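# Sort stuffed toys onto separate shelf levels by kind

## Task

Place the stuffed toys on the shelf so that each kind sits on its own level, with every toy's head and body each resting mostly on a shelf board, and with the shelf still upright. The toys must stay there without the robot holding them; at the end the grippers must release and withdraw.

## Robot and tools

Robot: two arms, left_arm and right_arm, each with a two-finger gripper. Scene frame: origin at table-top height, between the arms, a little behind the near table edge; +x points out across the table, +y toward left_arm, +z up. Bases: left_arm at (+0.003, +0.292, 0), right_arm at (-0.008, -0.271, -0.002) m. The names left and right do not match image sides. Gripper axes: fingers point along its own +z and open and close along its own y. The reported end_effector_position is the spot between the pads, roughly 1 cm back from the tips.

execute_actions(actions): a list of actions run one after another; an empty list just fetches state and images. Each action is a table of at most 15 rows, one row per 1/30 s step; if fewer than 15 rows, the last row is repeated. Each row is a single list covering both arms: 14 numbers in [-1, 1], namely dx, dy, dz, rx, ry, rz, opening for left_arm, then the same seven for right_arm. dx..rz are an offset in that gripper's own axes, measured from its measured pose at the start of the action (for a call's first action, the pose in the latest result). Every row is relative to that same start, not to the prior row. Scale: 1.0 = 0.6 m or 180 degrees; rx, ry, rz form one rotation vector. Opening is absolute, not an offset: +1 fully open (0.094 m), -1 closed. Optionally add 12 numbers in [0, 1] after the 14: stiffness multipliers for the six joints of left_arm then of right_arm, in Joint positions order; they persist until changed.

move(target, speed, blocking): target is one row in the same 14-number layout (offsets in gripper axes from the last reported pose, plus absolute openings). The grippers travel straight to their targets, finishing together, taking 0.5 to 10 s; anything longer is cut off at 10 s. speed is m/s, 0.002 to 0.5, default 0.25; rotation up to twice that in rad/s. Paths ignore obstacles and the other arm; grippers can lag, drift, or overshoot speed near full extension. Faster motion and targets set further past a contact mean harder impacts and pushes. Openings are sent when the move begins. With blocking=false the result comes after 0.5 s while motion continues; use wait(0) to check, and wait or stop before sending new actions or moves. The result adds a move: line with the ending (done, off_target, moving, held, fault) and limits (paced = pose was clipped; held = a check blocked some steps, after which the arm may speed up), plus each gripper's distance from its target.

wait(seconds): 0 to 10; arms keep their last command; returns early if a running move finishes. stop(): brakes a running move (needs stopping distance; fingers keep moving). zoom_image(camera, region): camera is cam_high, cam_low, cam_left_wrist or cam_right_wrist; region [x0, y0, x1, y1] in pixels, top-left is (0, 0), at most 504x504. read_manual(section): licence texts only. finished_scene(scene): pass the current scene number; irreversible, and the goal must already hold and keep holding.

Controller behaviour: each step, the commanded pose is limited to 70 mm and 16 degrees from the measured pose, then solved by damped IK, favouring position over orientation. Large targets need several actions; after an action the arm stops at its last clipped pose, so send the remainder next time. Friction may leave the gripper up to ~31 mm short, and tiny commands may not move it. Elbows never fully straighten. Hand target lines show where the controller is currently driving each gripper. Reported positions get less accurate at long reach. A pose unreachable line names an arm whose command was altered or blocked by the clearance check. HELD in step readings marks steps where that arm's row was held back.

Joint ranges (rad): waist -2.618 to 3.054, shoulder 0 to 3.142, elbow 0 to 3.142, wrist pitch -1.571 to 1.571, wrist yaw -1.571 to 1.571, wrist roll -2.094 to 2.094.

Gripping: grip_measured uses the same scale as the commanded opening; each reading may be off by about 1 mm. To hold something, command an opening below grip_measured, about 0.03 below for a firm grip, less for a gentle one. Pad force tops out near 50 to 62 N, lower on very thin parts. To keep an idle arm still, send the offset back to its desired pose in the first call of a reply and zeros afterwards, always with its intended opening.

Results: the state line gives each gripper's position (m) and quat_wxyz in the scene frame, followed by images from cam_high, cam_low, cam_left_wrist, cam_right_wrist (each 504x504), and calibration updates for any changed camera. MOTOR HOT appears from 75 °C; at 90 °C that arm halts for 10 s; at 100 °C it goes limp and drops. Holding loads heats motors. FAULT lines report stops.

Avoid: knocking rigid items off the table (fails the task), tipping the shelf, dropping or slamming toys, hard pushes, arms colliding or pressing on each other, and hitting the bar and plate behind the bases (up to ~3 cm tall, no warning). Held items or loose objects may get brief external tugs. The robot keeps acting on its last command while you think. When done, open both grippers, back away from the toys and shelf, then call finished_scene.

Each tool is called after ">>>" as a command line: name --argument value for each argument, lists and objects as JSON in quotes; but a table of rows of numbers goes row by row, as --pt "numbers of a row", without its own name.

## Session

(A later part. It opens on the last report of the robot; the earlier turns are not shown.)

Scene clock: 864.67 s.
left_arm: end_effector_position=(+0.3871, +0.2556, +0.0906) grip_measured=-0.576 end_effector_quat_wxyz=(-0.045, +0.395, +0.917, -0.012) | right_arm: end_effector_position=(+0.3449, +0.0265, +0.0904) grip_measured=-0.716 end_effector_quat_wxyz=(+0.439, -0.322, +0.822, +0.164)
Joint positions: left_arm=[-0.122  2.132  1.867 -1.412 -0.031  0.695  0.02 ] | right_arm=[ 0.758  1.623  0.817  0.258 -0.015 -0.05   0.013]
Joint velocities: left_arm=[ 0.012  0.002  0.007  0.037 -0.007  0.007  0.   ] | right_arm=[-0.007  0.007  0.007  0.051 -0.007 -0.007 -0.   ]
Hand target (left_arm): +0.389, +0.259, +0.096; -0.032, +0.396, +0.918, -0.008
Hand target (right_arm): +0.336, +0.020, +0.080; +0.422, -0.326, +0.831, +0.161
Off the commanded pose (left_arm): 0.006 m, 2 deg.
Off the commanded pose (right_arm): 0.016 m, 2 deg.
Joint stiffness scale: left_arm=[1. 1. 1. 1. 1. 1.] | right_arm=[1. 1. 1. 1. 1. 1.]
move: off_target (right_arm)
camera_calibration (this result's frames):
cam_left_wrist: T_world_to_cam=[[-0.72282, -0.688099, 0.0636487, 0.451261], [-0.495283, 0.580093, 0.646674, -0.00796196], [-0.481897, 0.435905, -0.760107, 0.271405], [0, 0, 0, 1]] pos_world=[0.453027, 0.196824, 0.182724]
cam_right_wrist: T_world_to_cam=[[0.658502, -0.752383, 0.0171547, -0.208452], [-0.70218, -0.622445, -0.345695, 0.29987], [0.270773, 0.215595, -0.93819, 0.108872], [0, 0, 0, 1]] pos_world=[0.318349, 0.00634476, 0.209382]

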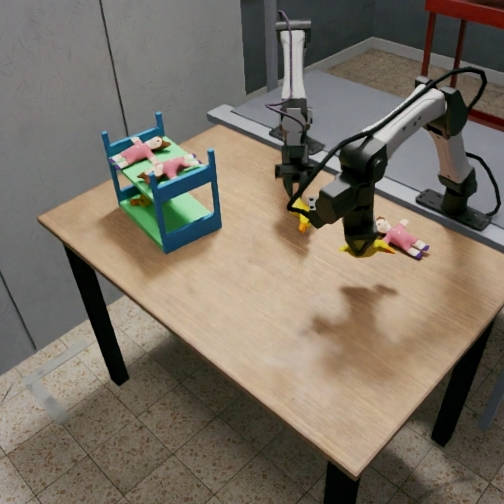

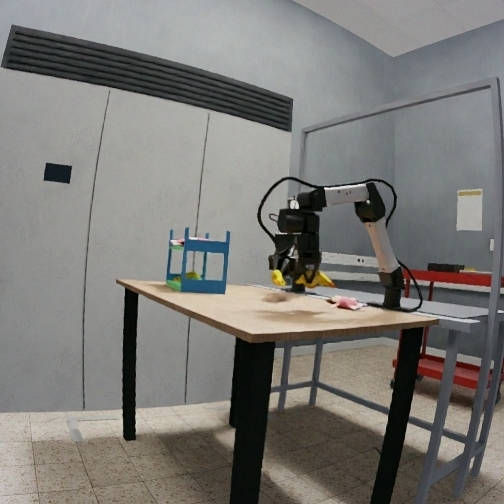

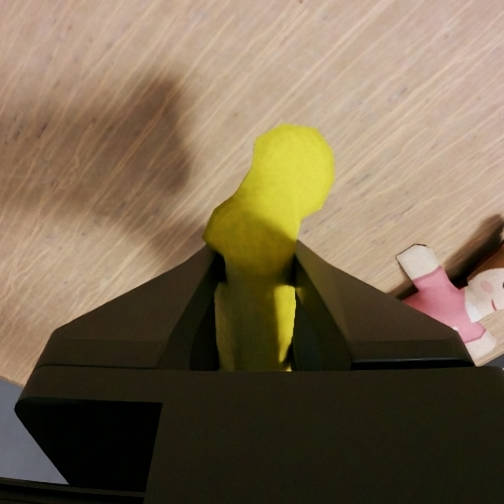

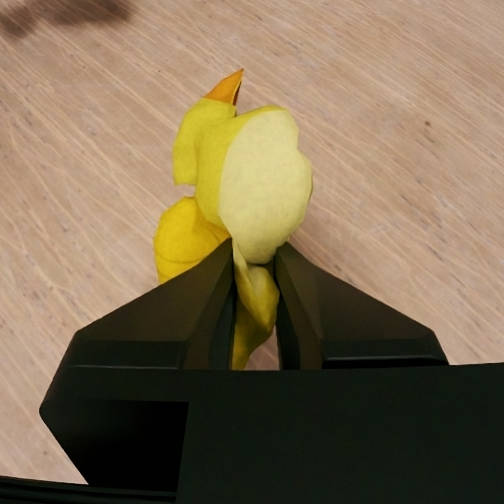

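>>> move --target '[-0.024,-0.086,-0.014,-0.025,-0.012,0.35,-0.58, 0.163,-0.202,-0.221,0.243,-0.0505,0.139,-0.72]' --speed 0.35

>>> zoom_image --camera "cam_low" --region '[150, 200, 330, 310]'

Scene clock: 896.30 s.
left_arm: end_effector_position=(+0.3607, +0.2179, +0.0962) grip_measured=-0.576 end_effector_quat_wxyz=(-0.016, +0.810, +0.587, -0.011) | right_arm: end_effector_position=(+0.3101, -0.1658, +0.0883) grip_measured=-0.716 end_effector_quat_wxyz=(+0.546, +0.049, +0.836, -0.032)
Joint positions: left_arm=[-0.234  1.992  1.682 -1.313 -0.032  1.66   0.02 ] | right_arm=[0.725 1.244 0.318 0.431 0.711 0.361 0.013]
Joint velocities: left_arm=[-0.017  0.012 -0.002  0.022  0.007  0.022 -0.   ] | right_arm=[-0.002  0.002  0.007 -0.066  0.022  0.066 -0.001]
Hand target (left_arm): +0.360, +0.210, +0.101; -0.001, +0.817, +0.577, -0.006
Hand target (right_arm): +0.306, -0.174, +0.086; +0.546, +0.058, +0.835, -0.037
Off the commanded pose (left_arm): 0.009 m, 2 deg.
Off the commanded pose (right_arm): 0.010 m, 1 deg.
Joint stiffness scale: left_arm=[1. 1. 1. 1. 1. 1.] | right_arm=[1. 1. 1. 1. 1. 1.]
MOTOR HOT: a motor of the left arm reached 75 °C. Now the hottest motor of the left arm, joint 2 (shoulder), reports 76 °C. The controller's stop level is 90 °C. To cool a motor, set the load down, stop pushing, or move to a pose that needs little force.
move: done
camera_calibration (this result's frames):
cam_left_wrist: T_world_to_cam=[[-0.949498, 0.31067, 0.0440228, 0.271904], [0.275574, 0.758567, 0.590453, -0.314269], [0.150042, 0.572765, -0.805871, 0.0260963], [0, 0, 0, 1]] pos_world=[0.340861, 0.138975, 0.194622]
cam_right_wrist: T_world_to_cam=[[-0.137247, -0.990537, -0.000434132, -0.121395], [-0.853079, 0.118424, -0.508166, 0.339001], [0.503409, -0.0693738, -0.861259, 0.0315466], [0, 0, 0, 1]] pos_world=[0.256653, -0.158204, 0.199386]

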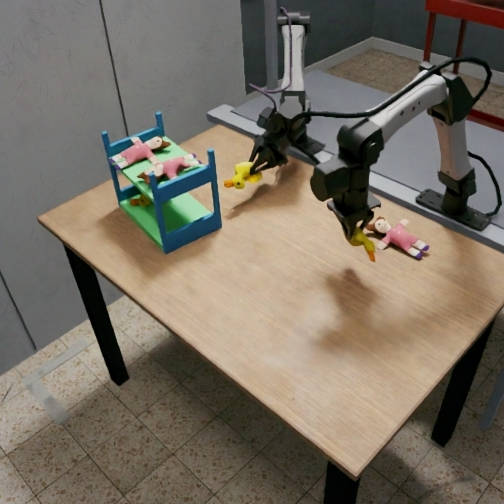

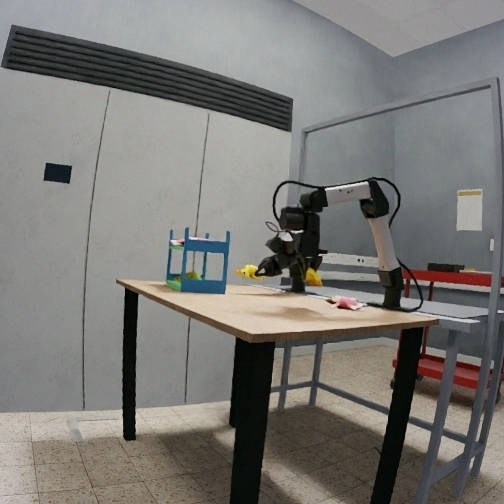

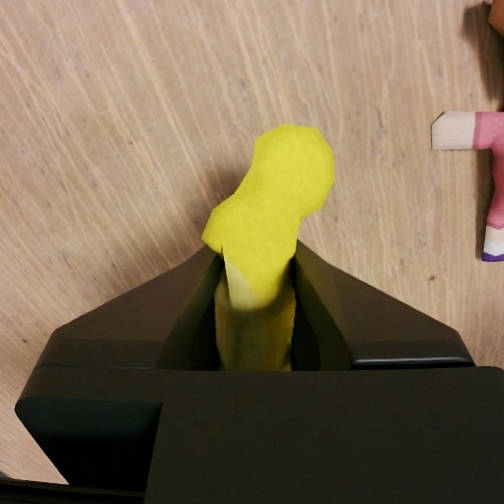

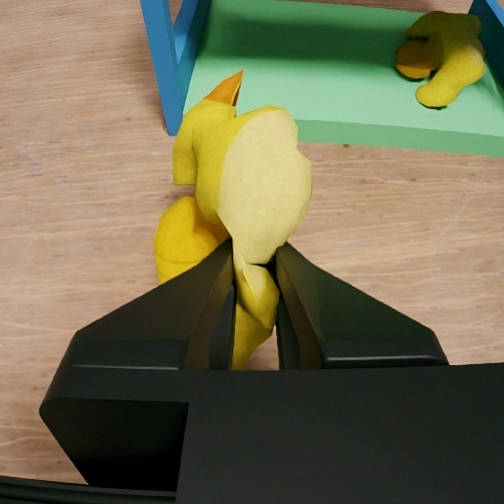

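Region (150, 200, 330, 310) of cam_low's 504x504 image, scaled by 2.800, with more detail than that image has.

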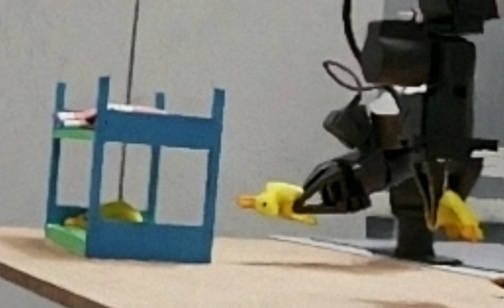

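>>> move --target '[-0.24,0.063,0.066,-0.012,0.003,0.149,-0.58, -0.065,-0.036,0.298,0,-0.03,0,-0.72]' --speed 0.15

Scene clock: 913.23 s.
left_arm: end_effector_position=(+0.3422, +0.0803, +0.0535) grip_measured=-0.576 end_effector_quat_wxyz=(-0.016, +0.920, +0.392, -0.004) | right_arm: end_effector_position=(+0.4813, -0.2069, +0.0534) grip_measured=-0.716 end_effector_quat_wxyz=(+0.582, +0.047, +0.811, -0.034)
Joint positions: left_arm=[-0.581  2.157  1.744 -1.213 -0.032  1.761  0.02 ] | right_arm=[0.306 1.958 0.742 0.919 0.343 0.123 0.013]
Joint velocities: left_arm=[-0.022  0.012  0.022  0.022 -0.022 -0.007 -0.001] | right_arm=[-0.017 -0.002  0.002  0.022 -0.051 -0.066 -0.   ]
Hand target (left_arm): +0.349, +0.070, +0.057; -0.001, +0.924, +0.383, +0.004
Hand target (right_arm): +0.486, -0.209, +0.053; +0.585, +0.046, +0.809, -0.035
Off the commanded pose (left_arm): 0.013 m, 2 deg.
Off the commanded pose (right_arm): 0.005 m, 0 deg.
Joint stiffness scale: left_arm=[1. 1. 1. 1. 1. 1.] | right_arm=[1. 1. 1. 1. 1. 1.]
MOTOR HOT: still on. Now the hottest motor of the left arm, joint 2 (shoulder), reports 75 °C; the controller's stop level is 90 °C.
move: off_target (left_arm)
camera_calibration (this result's frames):
cam_left_wrist: T_world_to_cam=[[-0.72065, 0.692187, 0.0392504, 0.190276], [0.573999, 0.563936, 0.593718, -0.266253], [0.388829, 0.450393, -0.803715, 0.00126963], [0, 0, 0, 1]] pos_world=[0.289457, 0.0178715, 0.151631]
cam_right_wrist: T_world_to_cam=[[-0.136702, -0.990612, -0.000668089, -0.138866], [-0.805447, 0.111542, -0.582078, 0.451791], [0.576687, -0.0790331, -0.813133, -0.127343], [0, 0, 0, 1]] pos_world=[0.418347, -0.198021, 0.159338]

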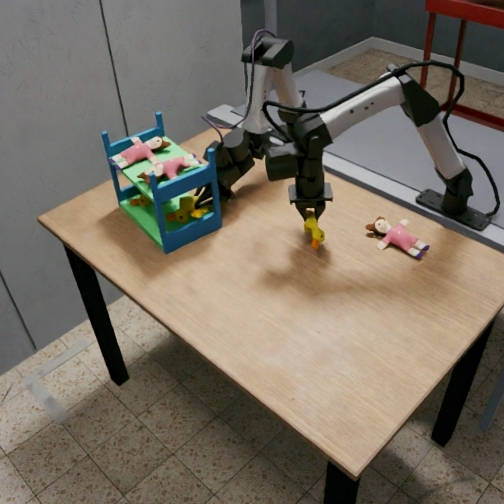

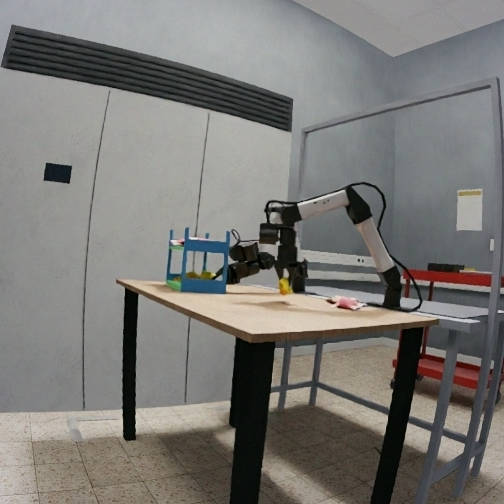

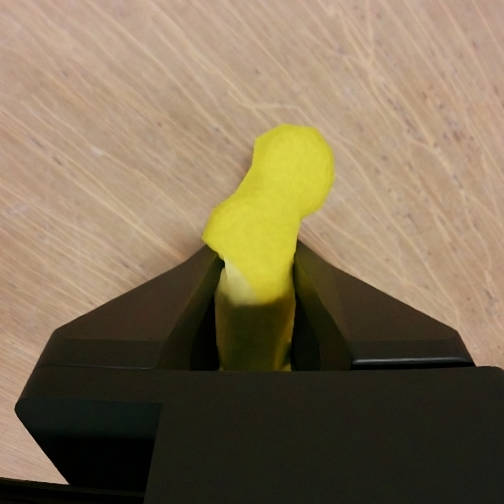

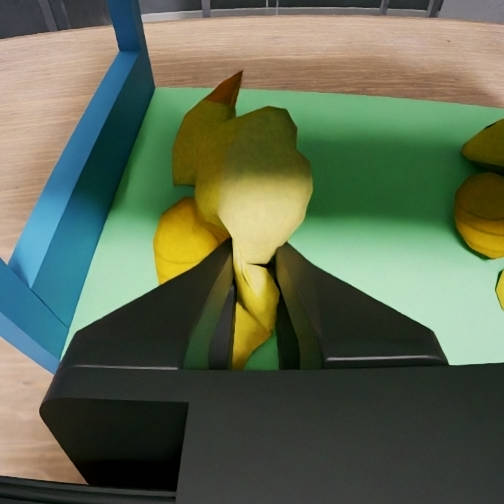

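>>> move --target '[-0.012,0,0.072,0,0,0,-0.58, 0.002,0.022,0.024,0,0,0,-0.72]' --speed 0.1

>>> execute_actions --actions '[[[0,0,0,0,0,0,0.75,0,0,0,0,0,0,-0.1]]]'

Scene clock: 920.43 s.
left_arm: end_effector_position=(+0.3382, +0.0820, +0.0169) grip_measured=-0.576 end_effector_quat_wxyz=(-0.019, +0.919, +0.395, -0.006) | right_arm: end_effector_position=(+0.4943, -0.1987, +0.0548) grip_measured=-0.716 end_effector_quat_wxyz=(+0.589, +0.047, +0.806, -0.033)
Joint positions: left_arm=[-0.581  2.179  1.629 -1.083 -0.032  1.755  0.02 ] | right_arm=[0.319 1.999 0.799 0.92  0.355 0.123 0.013]
Joint velocities: left_arm=[ 0.002 -0.002  0.002  0.051 -0.051 -0.007 -0.001] | right_arm=[ 0.002 -0.017  0.007 -0.007  0.007 -0.007 -0.   ]
Hand target (left_arm): +0.336, +0.076, +0.010; -0.016, +0.920, +0.391, -0.004
Hand target (right_arm): +0.496, -0.195, +0.048; +0.582, +0.047, +0.811, -0.034
Off the commanded pose (left_arm): 0.009 m, 1 deg.
Off the commanded pose (right_arm): 0.008 m, 1 deg.
Joint stiffness scale: left_arm=[1. 1. 1. 1. 1. 1.] | right_arm=[1. 1. 1. 1. 1. 1.]
MOTOR HOT: still on. Now the hottest motor of the left arm, joint 2 (shoulder), reports 74 °C; the controller's stop level is 90 °C.
move: done
camera_calibration (this result's frames):
cam_left_wrist: T_world_to_cam=[[-0.724786, 0.687439, 0.0459593, 0.189318], [0.573727, 0.56527, 0.592711, -0.243206], [0.381474, 0.455957, -0.804103, -0.0252862], [0, 0, 0, 1]] pos_world=[0.286395, 0.0188615, 0.115117]
cam_right_wrist: T_world_to_cam=[[-0.134343, -0.990928, -0.00380319, -0.130046], [-0.795464, 0.11013, -0.59591, 0.457673], [0.590922, -0.0770308, -0.803042, -0.140174], [0, 0, 0, 1]] pos_world=[0.429424, -0.190067, 0.159672]

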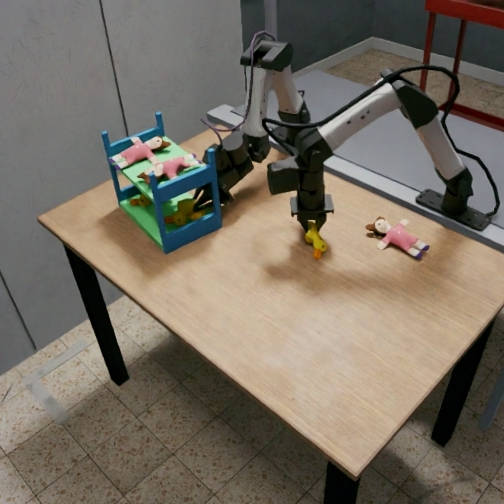

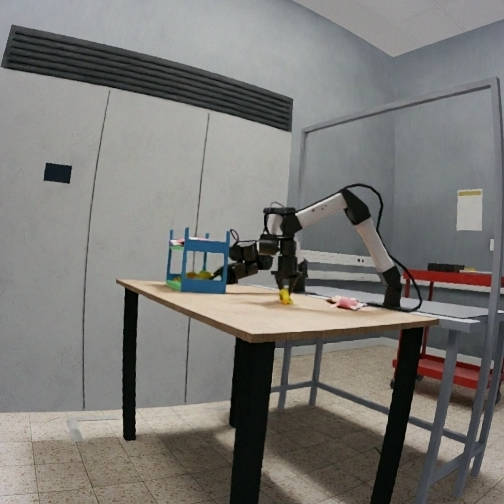

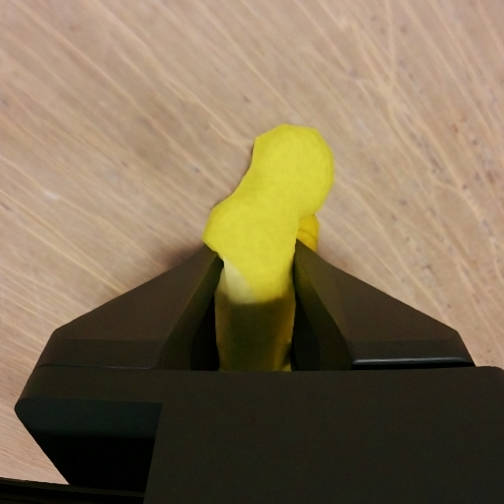

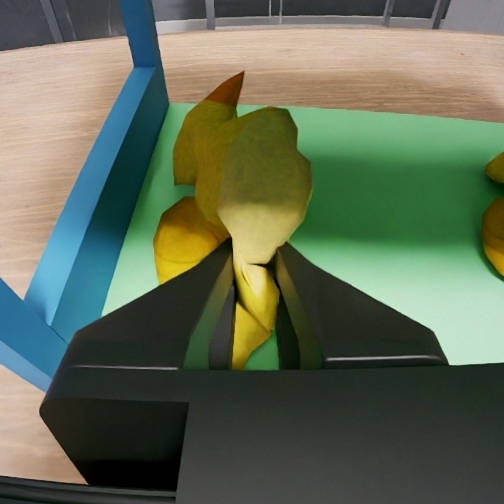

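Scene clock: 920.93 s.
left_arm: end_effector_position=(+0.3382, +0.0820, +0.0169) grip_measured=+0.748 end_effector_quat_wxyz=(-0.019, +0.919, +0.395, -0.006) | right_arm: end_effector_position=(+0.4943, -0.1987, +0.0549) grip_measured=-0.103 end_effector_quat_wxyz=(+0.589, +0.047, +0.806, -0.033)
Joint positions: left_arm=[-0.581  2.179  1.629 -1.083 -0.032  1.755  0.082] | right_arm=[0.319 1.999 0.799 0.92  0.355 0.123 0.042]
Joint velocities: left_arm=[-0.007 -0.007  0.022  0.007 -0.051 -0.081 -0.001] | right_arm=[-0.012  0.002 -0.007  0.051 -0.022  0.037 -0.   ]
Hand target (left_arm): +0.338, +0.082, +0.017; -0.019, +0.919, +0.395, -0.006
Hand target (right_arm): +0.494, -0.199, +0.055; +0.589, +0.047, +0.806, -0.033
Off the commanded pose (left_arm): 0.000 m, 0 deg.
Off the commanded pose (right_arm): 0.000 m, 0 deg.
Joint stiffness scale: left_arm=[1. 1. 1. 1. 1. 1.] | right_arm=[1. 1. 1. 1. 1. 1.]
MOTOR HOT: still on. Now the hottest motor of the left arm, joint 2 (shoulder), reports 74 °C; the controller's stop level is 90 °C.
Step readings (end_effector_position):
0: left_arm (+0.3382, +0.0820, +0.0169) | right_arm (+0.4943, -0.1987, +0.0548)
1: left_arm (+0.3382, +0.0820, +0.0169) | right_arm (+0.4943, -0.1987, +0.0548)
2: left_arm (+0.3382, +0.0820, +0.0169) | right_arm (+0.4943, -0.1987, +0.0548)
4: left_arm (+0.3382, +0.0820, +0.0169) | right_arm (+0.4943, -0.1987, +0.0549)
8: left_arm (+0.3382, +0.0820, +0.0169) | right_arm (+0.4943, -0.1987, +0.0549)
15: end_effector_position above
camera_calibration (this result's frames):
cam_left_wrist: T_world_to_cam=[[-0.724786, 0.687439, 0.0459593, 0.189318], [0.573727, 0.56527, 0.592711, -0.243206], [0.381474, 0.455957, -0.804103, -0.0252862], [0, 0, 0, 1]] pos_world=[0.286395, 0.0188615, 0.115117]
cam_right_wrist: T_world_to_cam=[[-0.13434, -0.990927, -0.00394995, -0.130027], [-0.795244, 0.110188, -0.596192, 0.457664], [0.591219, -0.0769516, -0.802832, -0.140264], [0, 0, 0, 1]] pos_world=[0.429413, -0.19007, 0.159734]

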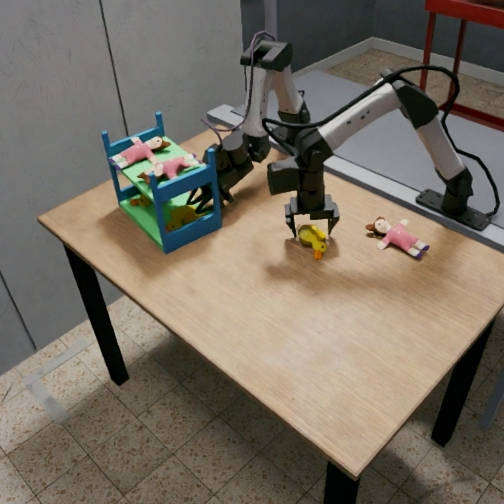

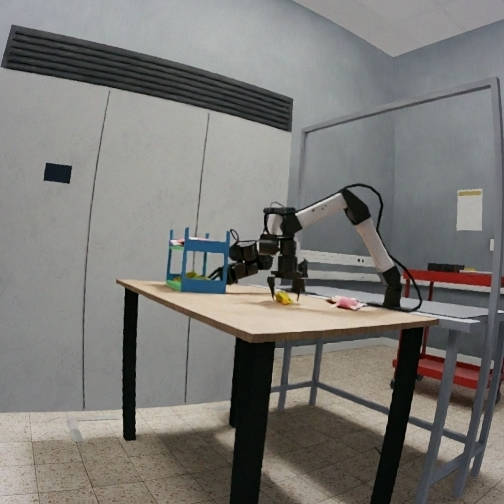

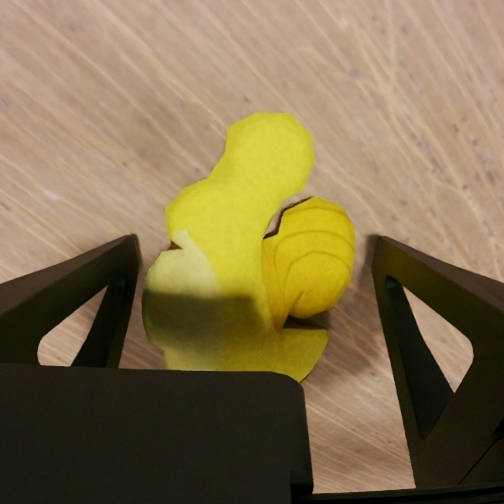

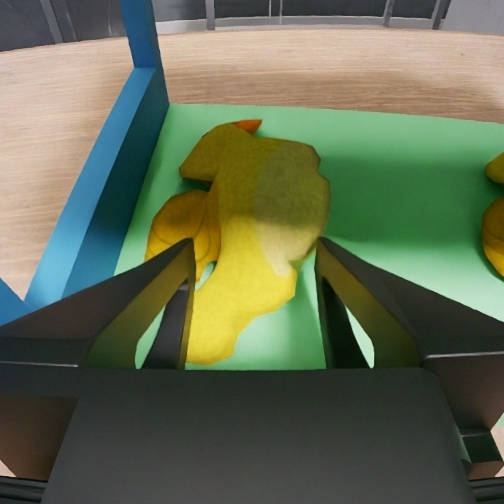

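>>> move --target '[0.03,0,-0.15,0,0,0,0.75, -0.005,-0.02,-0.22,0,0.02,0,-0.1]' --speed 0.25

Scene clock: 932.17 s.
left_arm: end_effector_position=(+0.3486, +0.0914, +0.0990) grip_measured=+0.748 end_effector_quat_wxyz=(-0.025, +0.919, +0.394, -0.012) | right_arm: end_effector_position=(+0.3783, -0.1953, +0.1099) grip_measured=-0.103 end_effector_quat_wxyz=(+0.580, +0.053, +0.812, -0.025)
Joint positions: left_arm=[-0.552  2.168  1.942 -1.422 -0.032  1.784  0.082] | right_arm=[0.455 1.414 0.429 0.663 0.476 0.195 0.042]
Joint velocities: left_arm=[ 0.012  0.002 -0.002  0.022  0.007  0.007  0.001] | right_arm=[-0.002  0.012 -0.007 -0.051 -0.066  0.081 -0.001]
Hand target (left_arm): +0.353, +0.093, +0.107; -0.019, +0.919, +0.395, -0.006
Hand target (right_arm): +0.369, -0.196, +0.098; +0.564, +0.048, +0.824, -0.031
Off the commanded pose (left_arm): 0.009 m, 1 deg.
Off the commanded pose (right_arm): 0.015 m, 3 deg.
Joint stiffness scale: left_arm=[1. 1. 1. 1. 1. 1.] | right_arm=[1. 1. 1. 1. 1. 1.]
MOTOR HOT: still on. Now the hottest motor of the left arm, joint 2 (shoulder), reports 73 °C; the controller's stop level is 90 °C.
move: off_target (right_arm)
camera_calibration (this result's frames):
cam_left_wrist: T_world_to_cam=[[-0.723784, 0.687289, 0.0614064, 0.18475], [0.582652, 0.561057, 0.587989, -0.305456], [0.369665, 0.461356, -0.806535, 0.0362584], [0, 0, 0, 1]] pos_world=[0.29829, 0.027674, 0.197503]
cam_right_wrist: T_world_to_cam=[[-0.13554, -0.990522, -0.0222671, -0.139487], [-0.807555, 0.123468, -0.576724, 0.402947], [0.574007, -0.0601871, -0.816635, -0.0159395], [0, 0, 0, 1]] pos_world=[0.315645, -0.188875, 0.216267]

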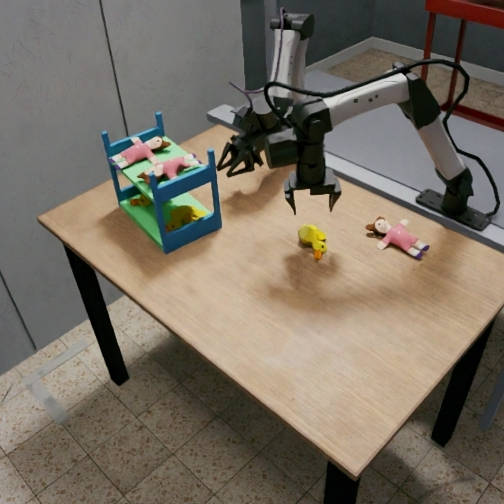

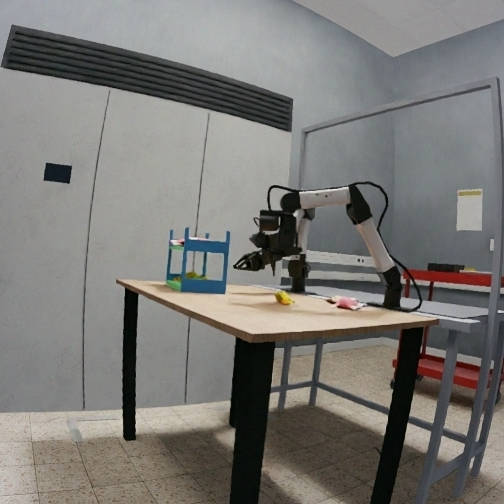

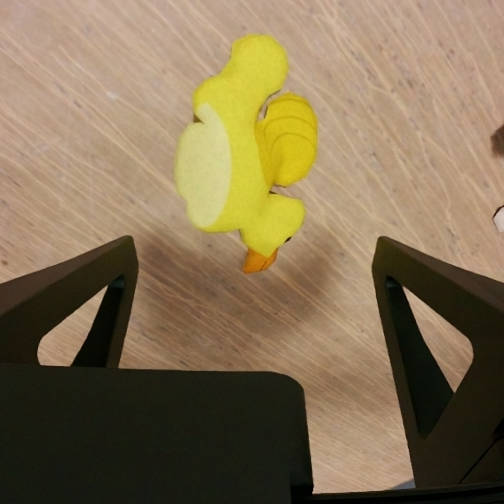

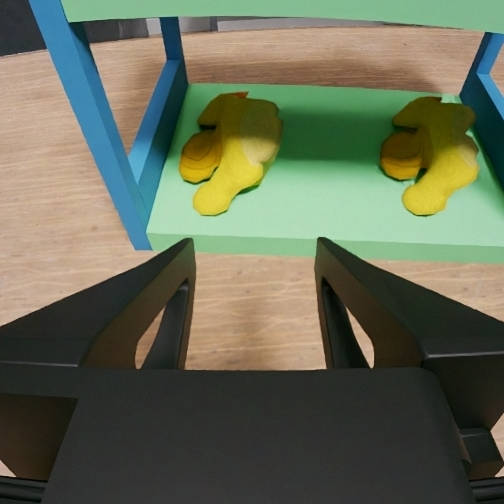

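>>> move --target '[0.067,-0.373,0.027,-0.017,-0.004,-0.186,0.8, 0.1065,0.415,-0.104,-0.240,0.1275,-0.151,1]' --speed 0.35

Scene clock: 960.97 s.
left_arm: end_effector_position=(+0.2164, +0.2753, +0.0935) grip_measured=+0.798 end_effector_quat_wxyz=(-0.009, +0.767, +0.641, -0.006) | right_arm: end_effector_position=(+0.3331, +0.0587, +0.0847) grip_measured=+1.000 end_effector_quat_wxyz=(+0.387, -0.328, +0.848, +0.154)
Joint positions: left_arm=[-0.123  1.395  1.01  -1.22  -0.032  1.632  0.084] | right_arm=[0.848 1.694 0.976 0.052 0.046 0.018 0.094]
Joint velocities: left_arm=[-0.012 -0.007 -0.002  0.007 -0.037  0.007 -0.001] | right_arm=[ 0.012 -0.007 -0.012 -0.007 -0.051 -0.051  0.   ]
Hand target (left_arm): +0.216, +0.277, +0.093; -0.001, +0.766, +0.643, -0.003
Hand target (right_arm): +0.327, +0.061, +0.074; +0.367, -0.341, +0.852, +0.151
Off the commanded pose (left_arm): 0.003 m, 1 deg.
Off the commanded pose (right_arm): 0.012 m, 3 deg.
Joint stiffness scale: left_arm=[1. 1. 1. 1. 1. 1.] | right_arm=[1. 1. 1. 1. 1. 1.]
MOTOR HOT: still on. Now the hottest motor of the left arm, joint 2 (shoulder), reports 73 °C; the controller's stop level is 90 °C.
move: off_target (right_arm)
camera_calibration (this result's frames):
cam_left_wrist: T_world_to_cam=[[-0.983881, 0.17663, 0.0279446, 0.163009], [0.158745, 0.790713, 0.591247, -0.300152], [0.0823359, 0.586152, -0.806006, 0.0236537], [0, 0, 0, 1]] pos_world=[0.206081, 0.194677, 0.191974]
cam_right_wrist: T_world_to_cam=[[0.6616, -0.749856, -0.00103114, -0.176064], [-0.729113, -0.642976, -0.23447, 0.31044], [0.175156, 0.155877, -0.972123, 0.138042], [0, 0, 0, 1]] pos_world=[0.318651, 0.0460647, 0.206801]

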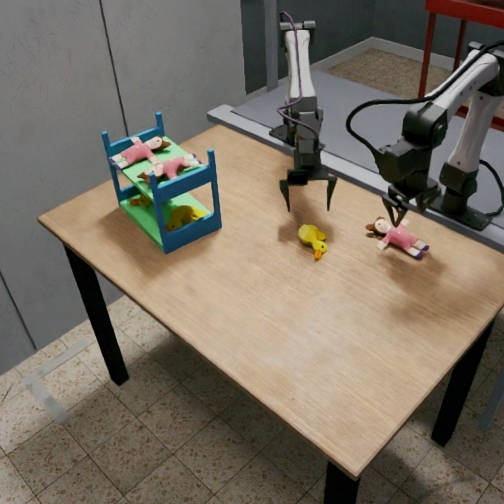

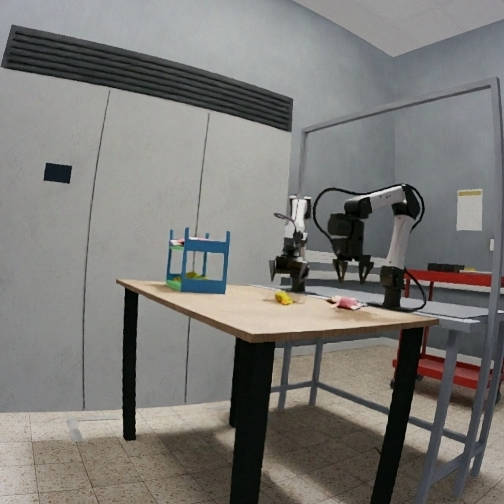

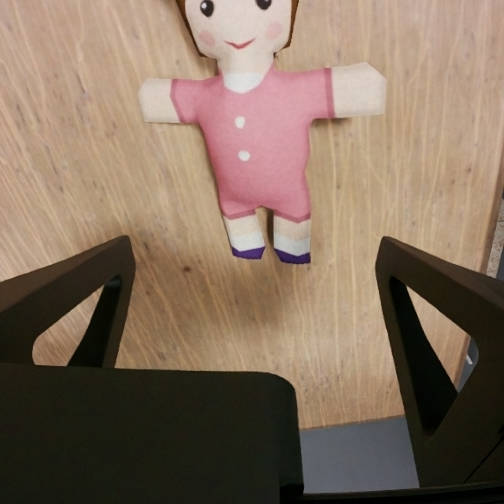

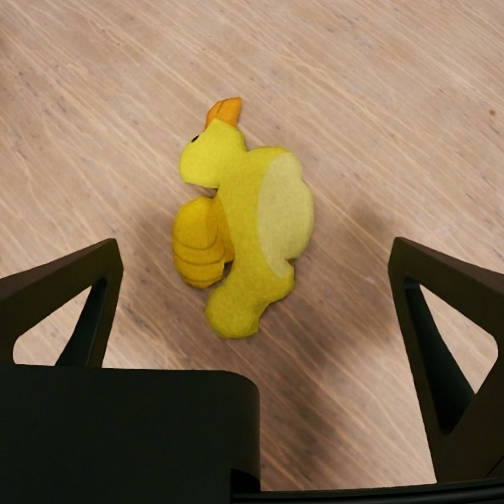

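>>> move --target '[-0.008,-0.010,0.143,0,0,0,0.8, 0.097,0.006,0.091,0,0.02,0,1]' --speed 0.16

Scene clock: 973.43 s.
left_arm: end_effector_position=(+0.2105, +0.2737, +0.0139) grip_measured=+0.798 end_effector_quat_wxyz=(-0.005, +0.766, +0.643, -0.003) | right_arm: end_effector_position=(+0.3414, +0.0694, +0.0241) grip_measured=+1.000 end_effector_quat_wxyz=(+0.380, -0.330, +0.851, +0.152)
Joint positions: left_arm=[-0.123  1.462  0.734 -0.866 -0.032  1.628  0.084] | right_arm=[0.848 1.885 0.95  0.252 0.045 0.019 0.094]
Joint velocities: left_arm=[-0.007 -0.002 -0.002  0.022 -0.081 -0.051 -0.002] | right_arm=[ 0.007 -0.007 -0.007 -0.007 -0.037 -0.007  0.   ]
Hand target (left_arm): +0.209, +0.271, +0.008; -0.009, +0.767, +0.641, -0.006
Hand target (right_arm): +0.333, +0.064, +0.005; +0.361, -0.333, +0.859, +0.144
Off the commanded pose (left_arm): 0.007 m, 1 deg.
Off the commanded pose (right_arm): 0.022 m, 3 deg.
Joint stiffness scale: left_arm=[1. 1. 1. 1. 1. 1.] | right_arm=[1. 1. 1. 1. 1. 1.]
MOTOR HOT: cleared. Now the hottest motor of the left arm, joint 2 (shoulder), reports 67 °C.
move: off_target (right_arm)
camera_calibration (this result's frames):
cam_left_wrist: T_world_to_cam=[[-0.984766, 0.172986, 0.0176625, 0.160979], [0.149734, 0.791962, 0.591925, -0.249347], [0.0884066, 0.585552, -0.8058, -0.0401642], [0, 0, 0, 1]] pos_world=[0.199414, 0.193144, 0.112387]
cam_right_wrist: T_world_to_cam=[[0.661786, -0.74969, -0.00177554, -0.173655], [-0.732023, -0.645676, -0.21736, 0.30995], [0.161806, 0.145145, -0.97609, 0.0813878], [0, 0, 0, 1]] pos_world=[0.328644, 0.0581263, 0.146504]

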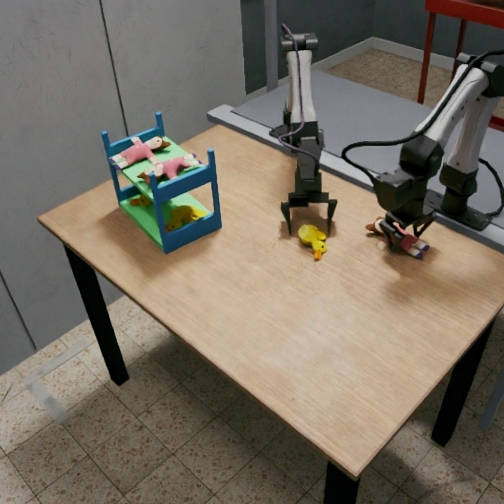

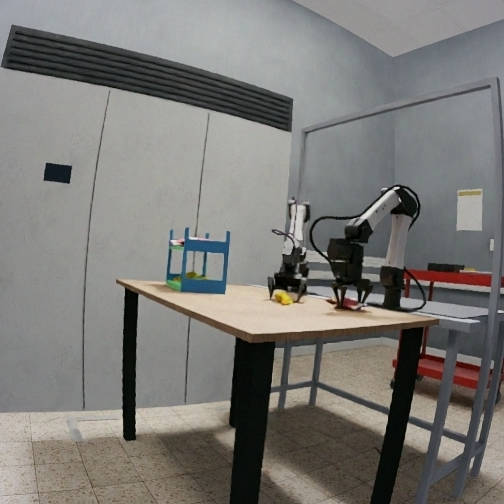

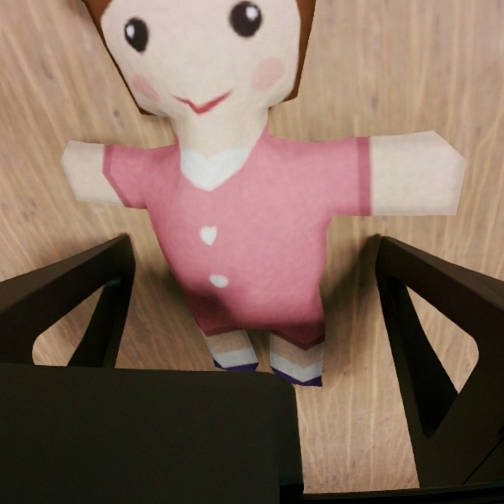

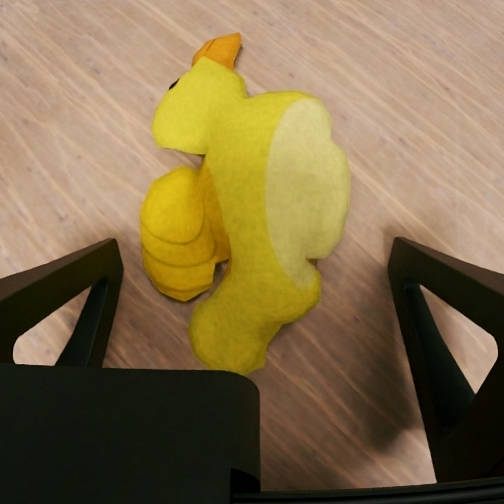

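>>> execute_actions --actions '[[[0,0,0,0,0,0,-0.55,0,0,0,0,0,0,-0.65]]]'

>>> move --target '[0,0,-0.15,0,0,0,-0.6, -0.045,0,-0.08,0,-0.03,0,-0.72]' --speed 0.2

Scene clock: 979.93 s.
left_arm: end_effector_position=(+0.2110, +0.2736, +0.0139) grip_measured=-0.546 end_effector_quat_wxyz=(-0.005, +0.766, +0.643, -0.002) | right_arm: end_effector_position=(+0.3427, +0.0707, +0.0262) grip_measured=-0.646 end_effector_quat_wxyz=(+0.384, -0.329, +0.849, +0.154)
Joint positions: left_arm=[-0.123  1.462  0.734 -0.864 -0.032  1.628  0.021] | right_arm=[0.848 1.885 0.95  0.263 0.045 0.019 0.017]
Joint velocities: left_arm=[ 0.007 -0.002  0.002  0.022  0.081 -0.007 -0.   ] | right_arm=[-0.022  0.007  0.002 -0.022  0.007 -0.007  0.   ]
Hand target (left_arm): +0.210, +0.274, +0.014; -0.005, +0.766, +0.643, -0.003
Hand target (right_arm): +0.341, +0.069, +0.024; +0.380, -0.330, +0.851, +0.152
Off the commanded pose (left_arm): 0.001 m, 0 deg.
Off the commanded pose (right_arm): 0.003 m, 1 deg.
Joint stiffness scale: left_arm=[1. 1. 1. 1. 1. 1.] | right_arm=[1. 1. 1. 1. 1. 1.]
Step readings (end_effector_position):
0: left_arm (+0.2108, +0.2737, +0.0139) | right_arm (+0.3415, +0.0695, +0.0242)
1: left_arm (+0.2108, +0.2737, +0.0139) | right_arm (+0.3415, +0.0695, +0.0242)
2: left_arm (+0.2108, +0.2737, +0.0139) | right_arm (+0.3415, +0.0695, +0.0242)
4: left_arm (+0.2108, +0.2737, +0.0139) | right_arm (+0.3415, +0.0695, +0.0242)
8: left_arm (+0.2110, +0.2736, +0.0139) | right_arm (+0.3425, +0.0704, +0.0257)
15: end_effector_position above
camera_calibration (this result's frames):
cam_left_wrist: T_world_to_cam=[[-0.984815, 0.172926, 0.0153787, 0.1616], [0.148337, 0.79213, 0.592053, -0.249128], [0.0901992, 0.585344, -0.805752, -0.0405019], [0, 0, 0, 1]] pos_world=[0.199754, 0.193104, 0.112377]
cam_right_wrist: T_world_to_cam=[[0.661605, -0.749848, -0.00250466, -0.17349], [-0.730458, -0.643735, -0.228118, 0.311754], [0.169441, 0.152753, -0.97363, 0.0797687], [0, 0, 0, 1]] pos_world=[0.328989, 0.0584111, 0.148347]

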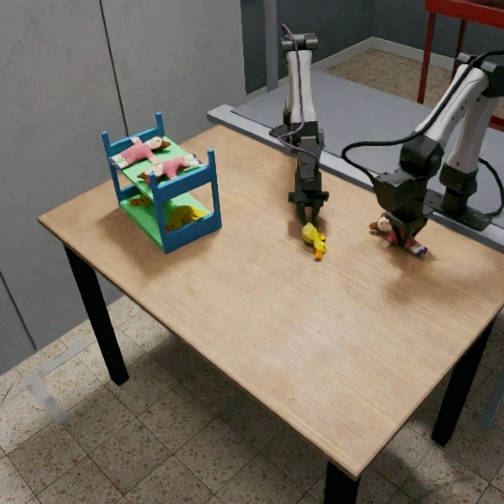

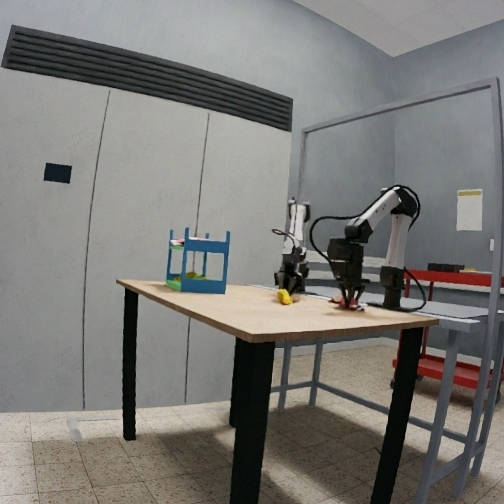

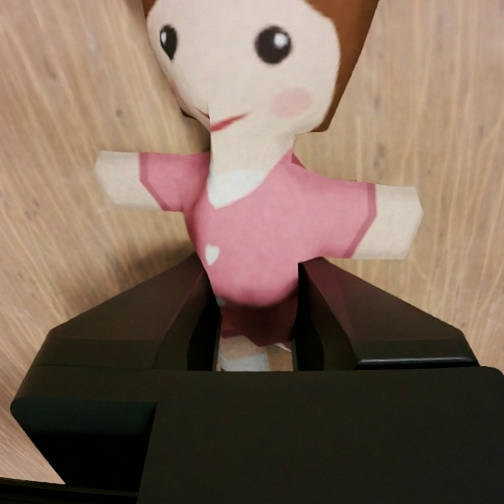

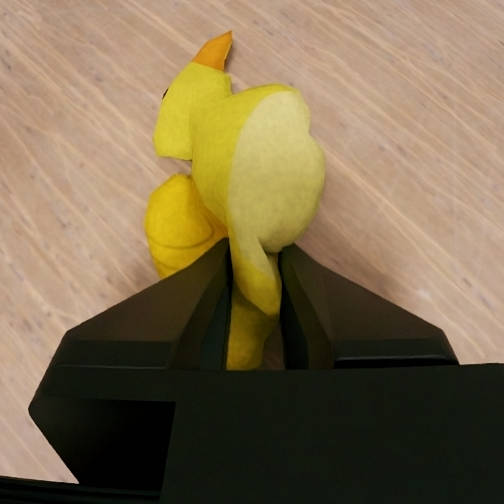

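Scene clock: 981.07 s.
left_arm: end_effector_position=(+0.2083, +0.2763, +0.0957) grip_measured=-0.597 end_effector_quat_wxyz=(-0.013, +0.766, +0.643, -0.010) | right_arm: end_effector_position=(+0.3384, +0.0640, +0.0895) grip_measured=-0.716 end_effector_quat_wxyz=(+0.438, -0.316, +0.823, +0.177)
Joint positions: left_arm=[-0.123  1.371  0.999 -1.243 -0.032  1.628  0.019] | right_arm=[0.848 1.699 0.89  0.268 0.046 0.019 0.013]
Joint velocities: left_arm=[-0.002  0.012  0.017 -0.007  0.007 -0.037 -0.001] | right_arm=[-0.012 -0.007  0.007 -0.007  0.022 -0.081  0.   ]
Hand target (left_arm): +0.211, +0.274, +0.104; -0.004, +0.766, +0.643, -0.002
Hand target (right_arm): +0.329, +0.058, +0.078; +0.424, -0.321, +0.830, +0.170
Off the commanded pose (left_arm): 0.009 m, 1 deg.
Off the commanded pose (right_arm): 0.016 m, 2 deg.
Joint stiffness scale: left_arm=[1. 1. 1. 1. 1. 1.] | right_arm=[1. 1. 1. 1. 1. 1.]
move: off_target (right_arm)
camera_calibration (this result's frames):
cam_left_wrist: T_world_to_cam=[[-0.984241, 0.172741, 0.0378296, 0.155033], [0.161457, 0.790593, 0.590673, -0.301424], [0.0721258, 0.587472, -0.806024, 0.0272379], [0, 0, 0, 1]] pos_world=[0.199293, 0.195522, 0.194133]
cam_right_wrist: T_world_to_cam=[[0.659418, -0.751697, -0.0109057, -0.173874], [-0.705814, -0.614042, -0.353241, 0.319679], [0.258834, 0.240631, -0.935469, 0.103866], [0, 0, 0, 1]] pos_world=[0.313405, 0.0406025, 0.208191]

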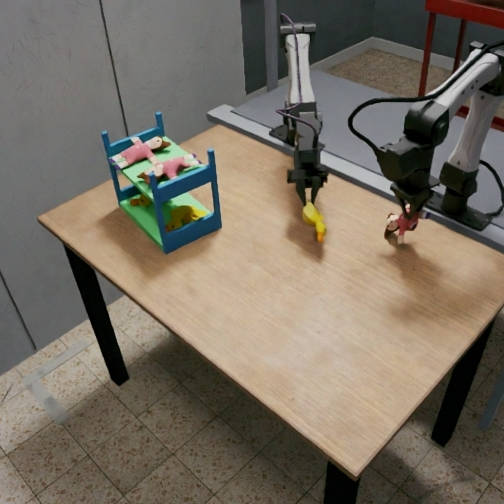

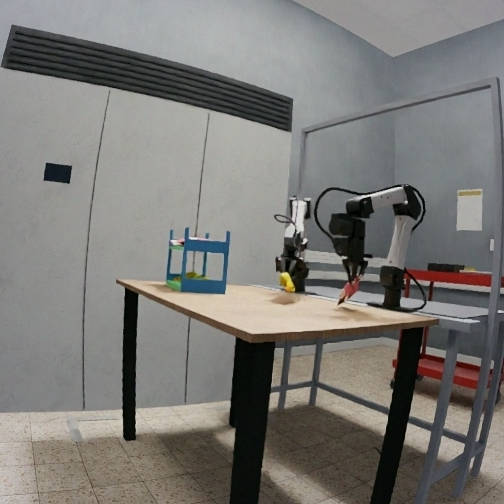

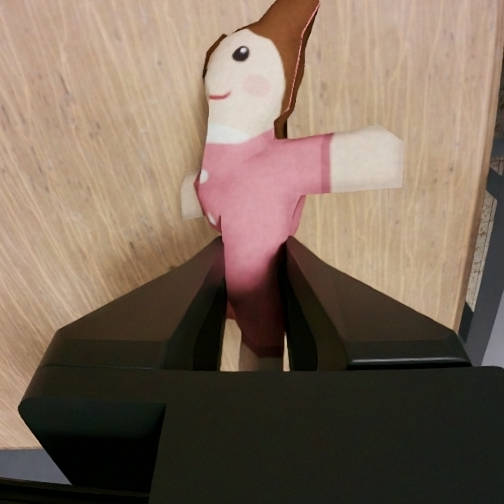

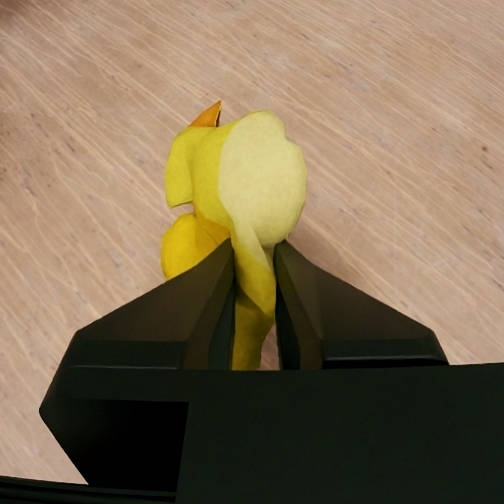

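>>> move --target '[-0.044,0.096,-0.04,0,0,-0.4,-0.68, 0.2005,-0.353,-0.3105,0.263,-0.072,0.128,-0.74]' --speed 0.3

>>> zoom_image --camera "cam_low" --region '[150, 200, 370, 320]'

Scene clock: 1008.93 s.
left_arm: end_effector_position=(+0.2566, +0.2457, +0.1148) grip_measured=-0.677 end_effector_quat_wxyz=(-0.018, +0.239, +0.971, +0.002) | right_arm: end_effector_position=(+0.3241, -0.2363, +0.0918) grip_measured=-0.736 end_effector_quat_wxyz=(+0.571, +0.062, +0.817, -0.048)
Joint positions: left_arm=[-0.221  1.572  1.25  -1.3   -0.032  0.267  0.015] | right_arm=[0.396 1.183 0.195 0.645 0.465 0.174 0.012]
Joint velocities: left_arm=[ 0.002 -0.002 -0.017  0.007 -0.081  0.022 -0.001] | right_arm=[ 0.032  0.007 -0.002 -0.022  0.037  0.007  0.   ]
Hand target (left_arm): +0.261, +0.240, +0.118; -0.015, +0.242, +0.970, +0.000
Hand target (right_arm): +0.319, -0.242, +0.091; +0.575, +0.071, +0.814, -0.050
Off the commanded pose (left_arm): 0.008 m, 0 deg.
Off the commanded pose (right_arm): 0.009 m, 1 deg.
Joint stiffness scale: left_arm=[1. 1. 1. 1. 1. 1.] | right_arm=[1. 1. 1. 1. 1. 1.]
move: done
camera_calibration (this result's frames):
cam_left_wrist: T_world_to_cam=[[-0.462928, -0.886328, 0.0109869, 0.336653], [-0.693217, 0.369735, 0.618665, 0.0231667], [-0.552402, 0.278781, -0.785578, 0.290865], [0, 0, 0, 1]] pos_world=[0.33258, 0.208732, 0.210466]
cam_right_wrist: T_world_to_cam=[[-0.176895, -0.984208, 0.00650352, -0.175601], [-0.814385, 0.142655, -0.562519, 0.359242], [0.552708, -0.104803, -0.826759, -0.00488831], [0, 0, 0, 1]] pos_world=[0.2642, -0.224588, 0.199181]

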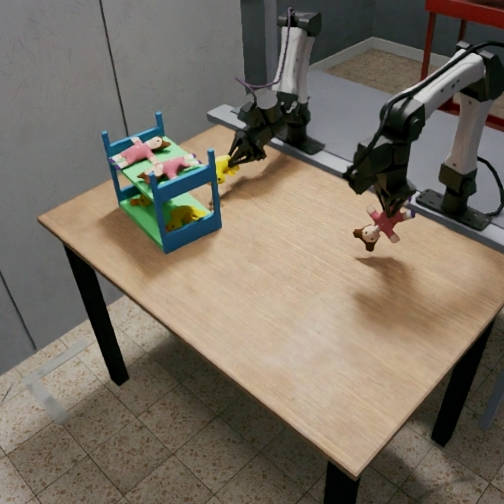

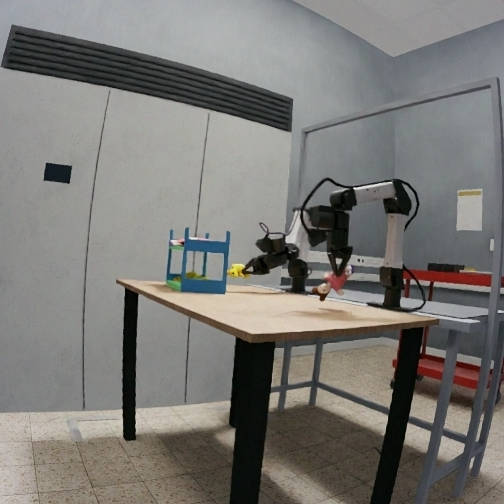

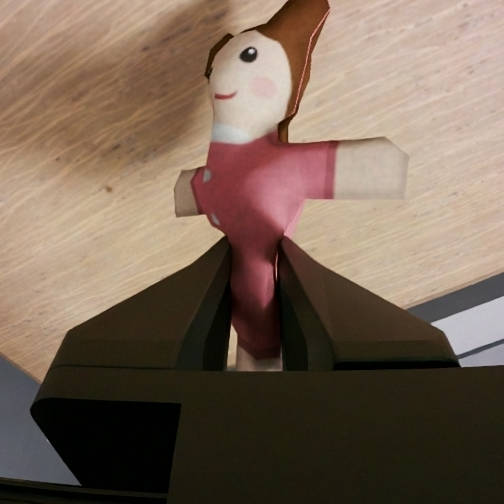

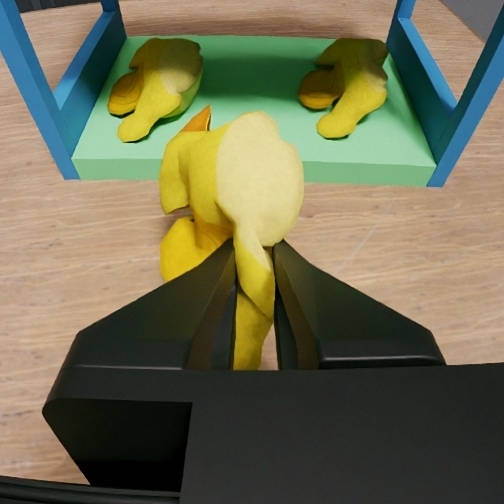

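Region (150, 200, 370, 320) of cam_low's 504x504 image, scaled by 2.291, with more detail than that image has; it fills the top 275 rows of this view, and the rest is white.

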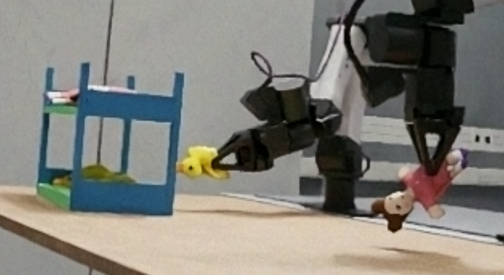

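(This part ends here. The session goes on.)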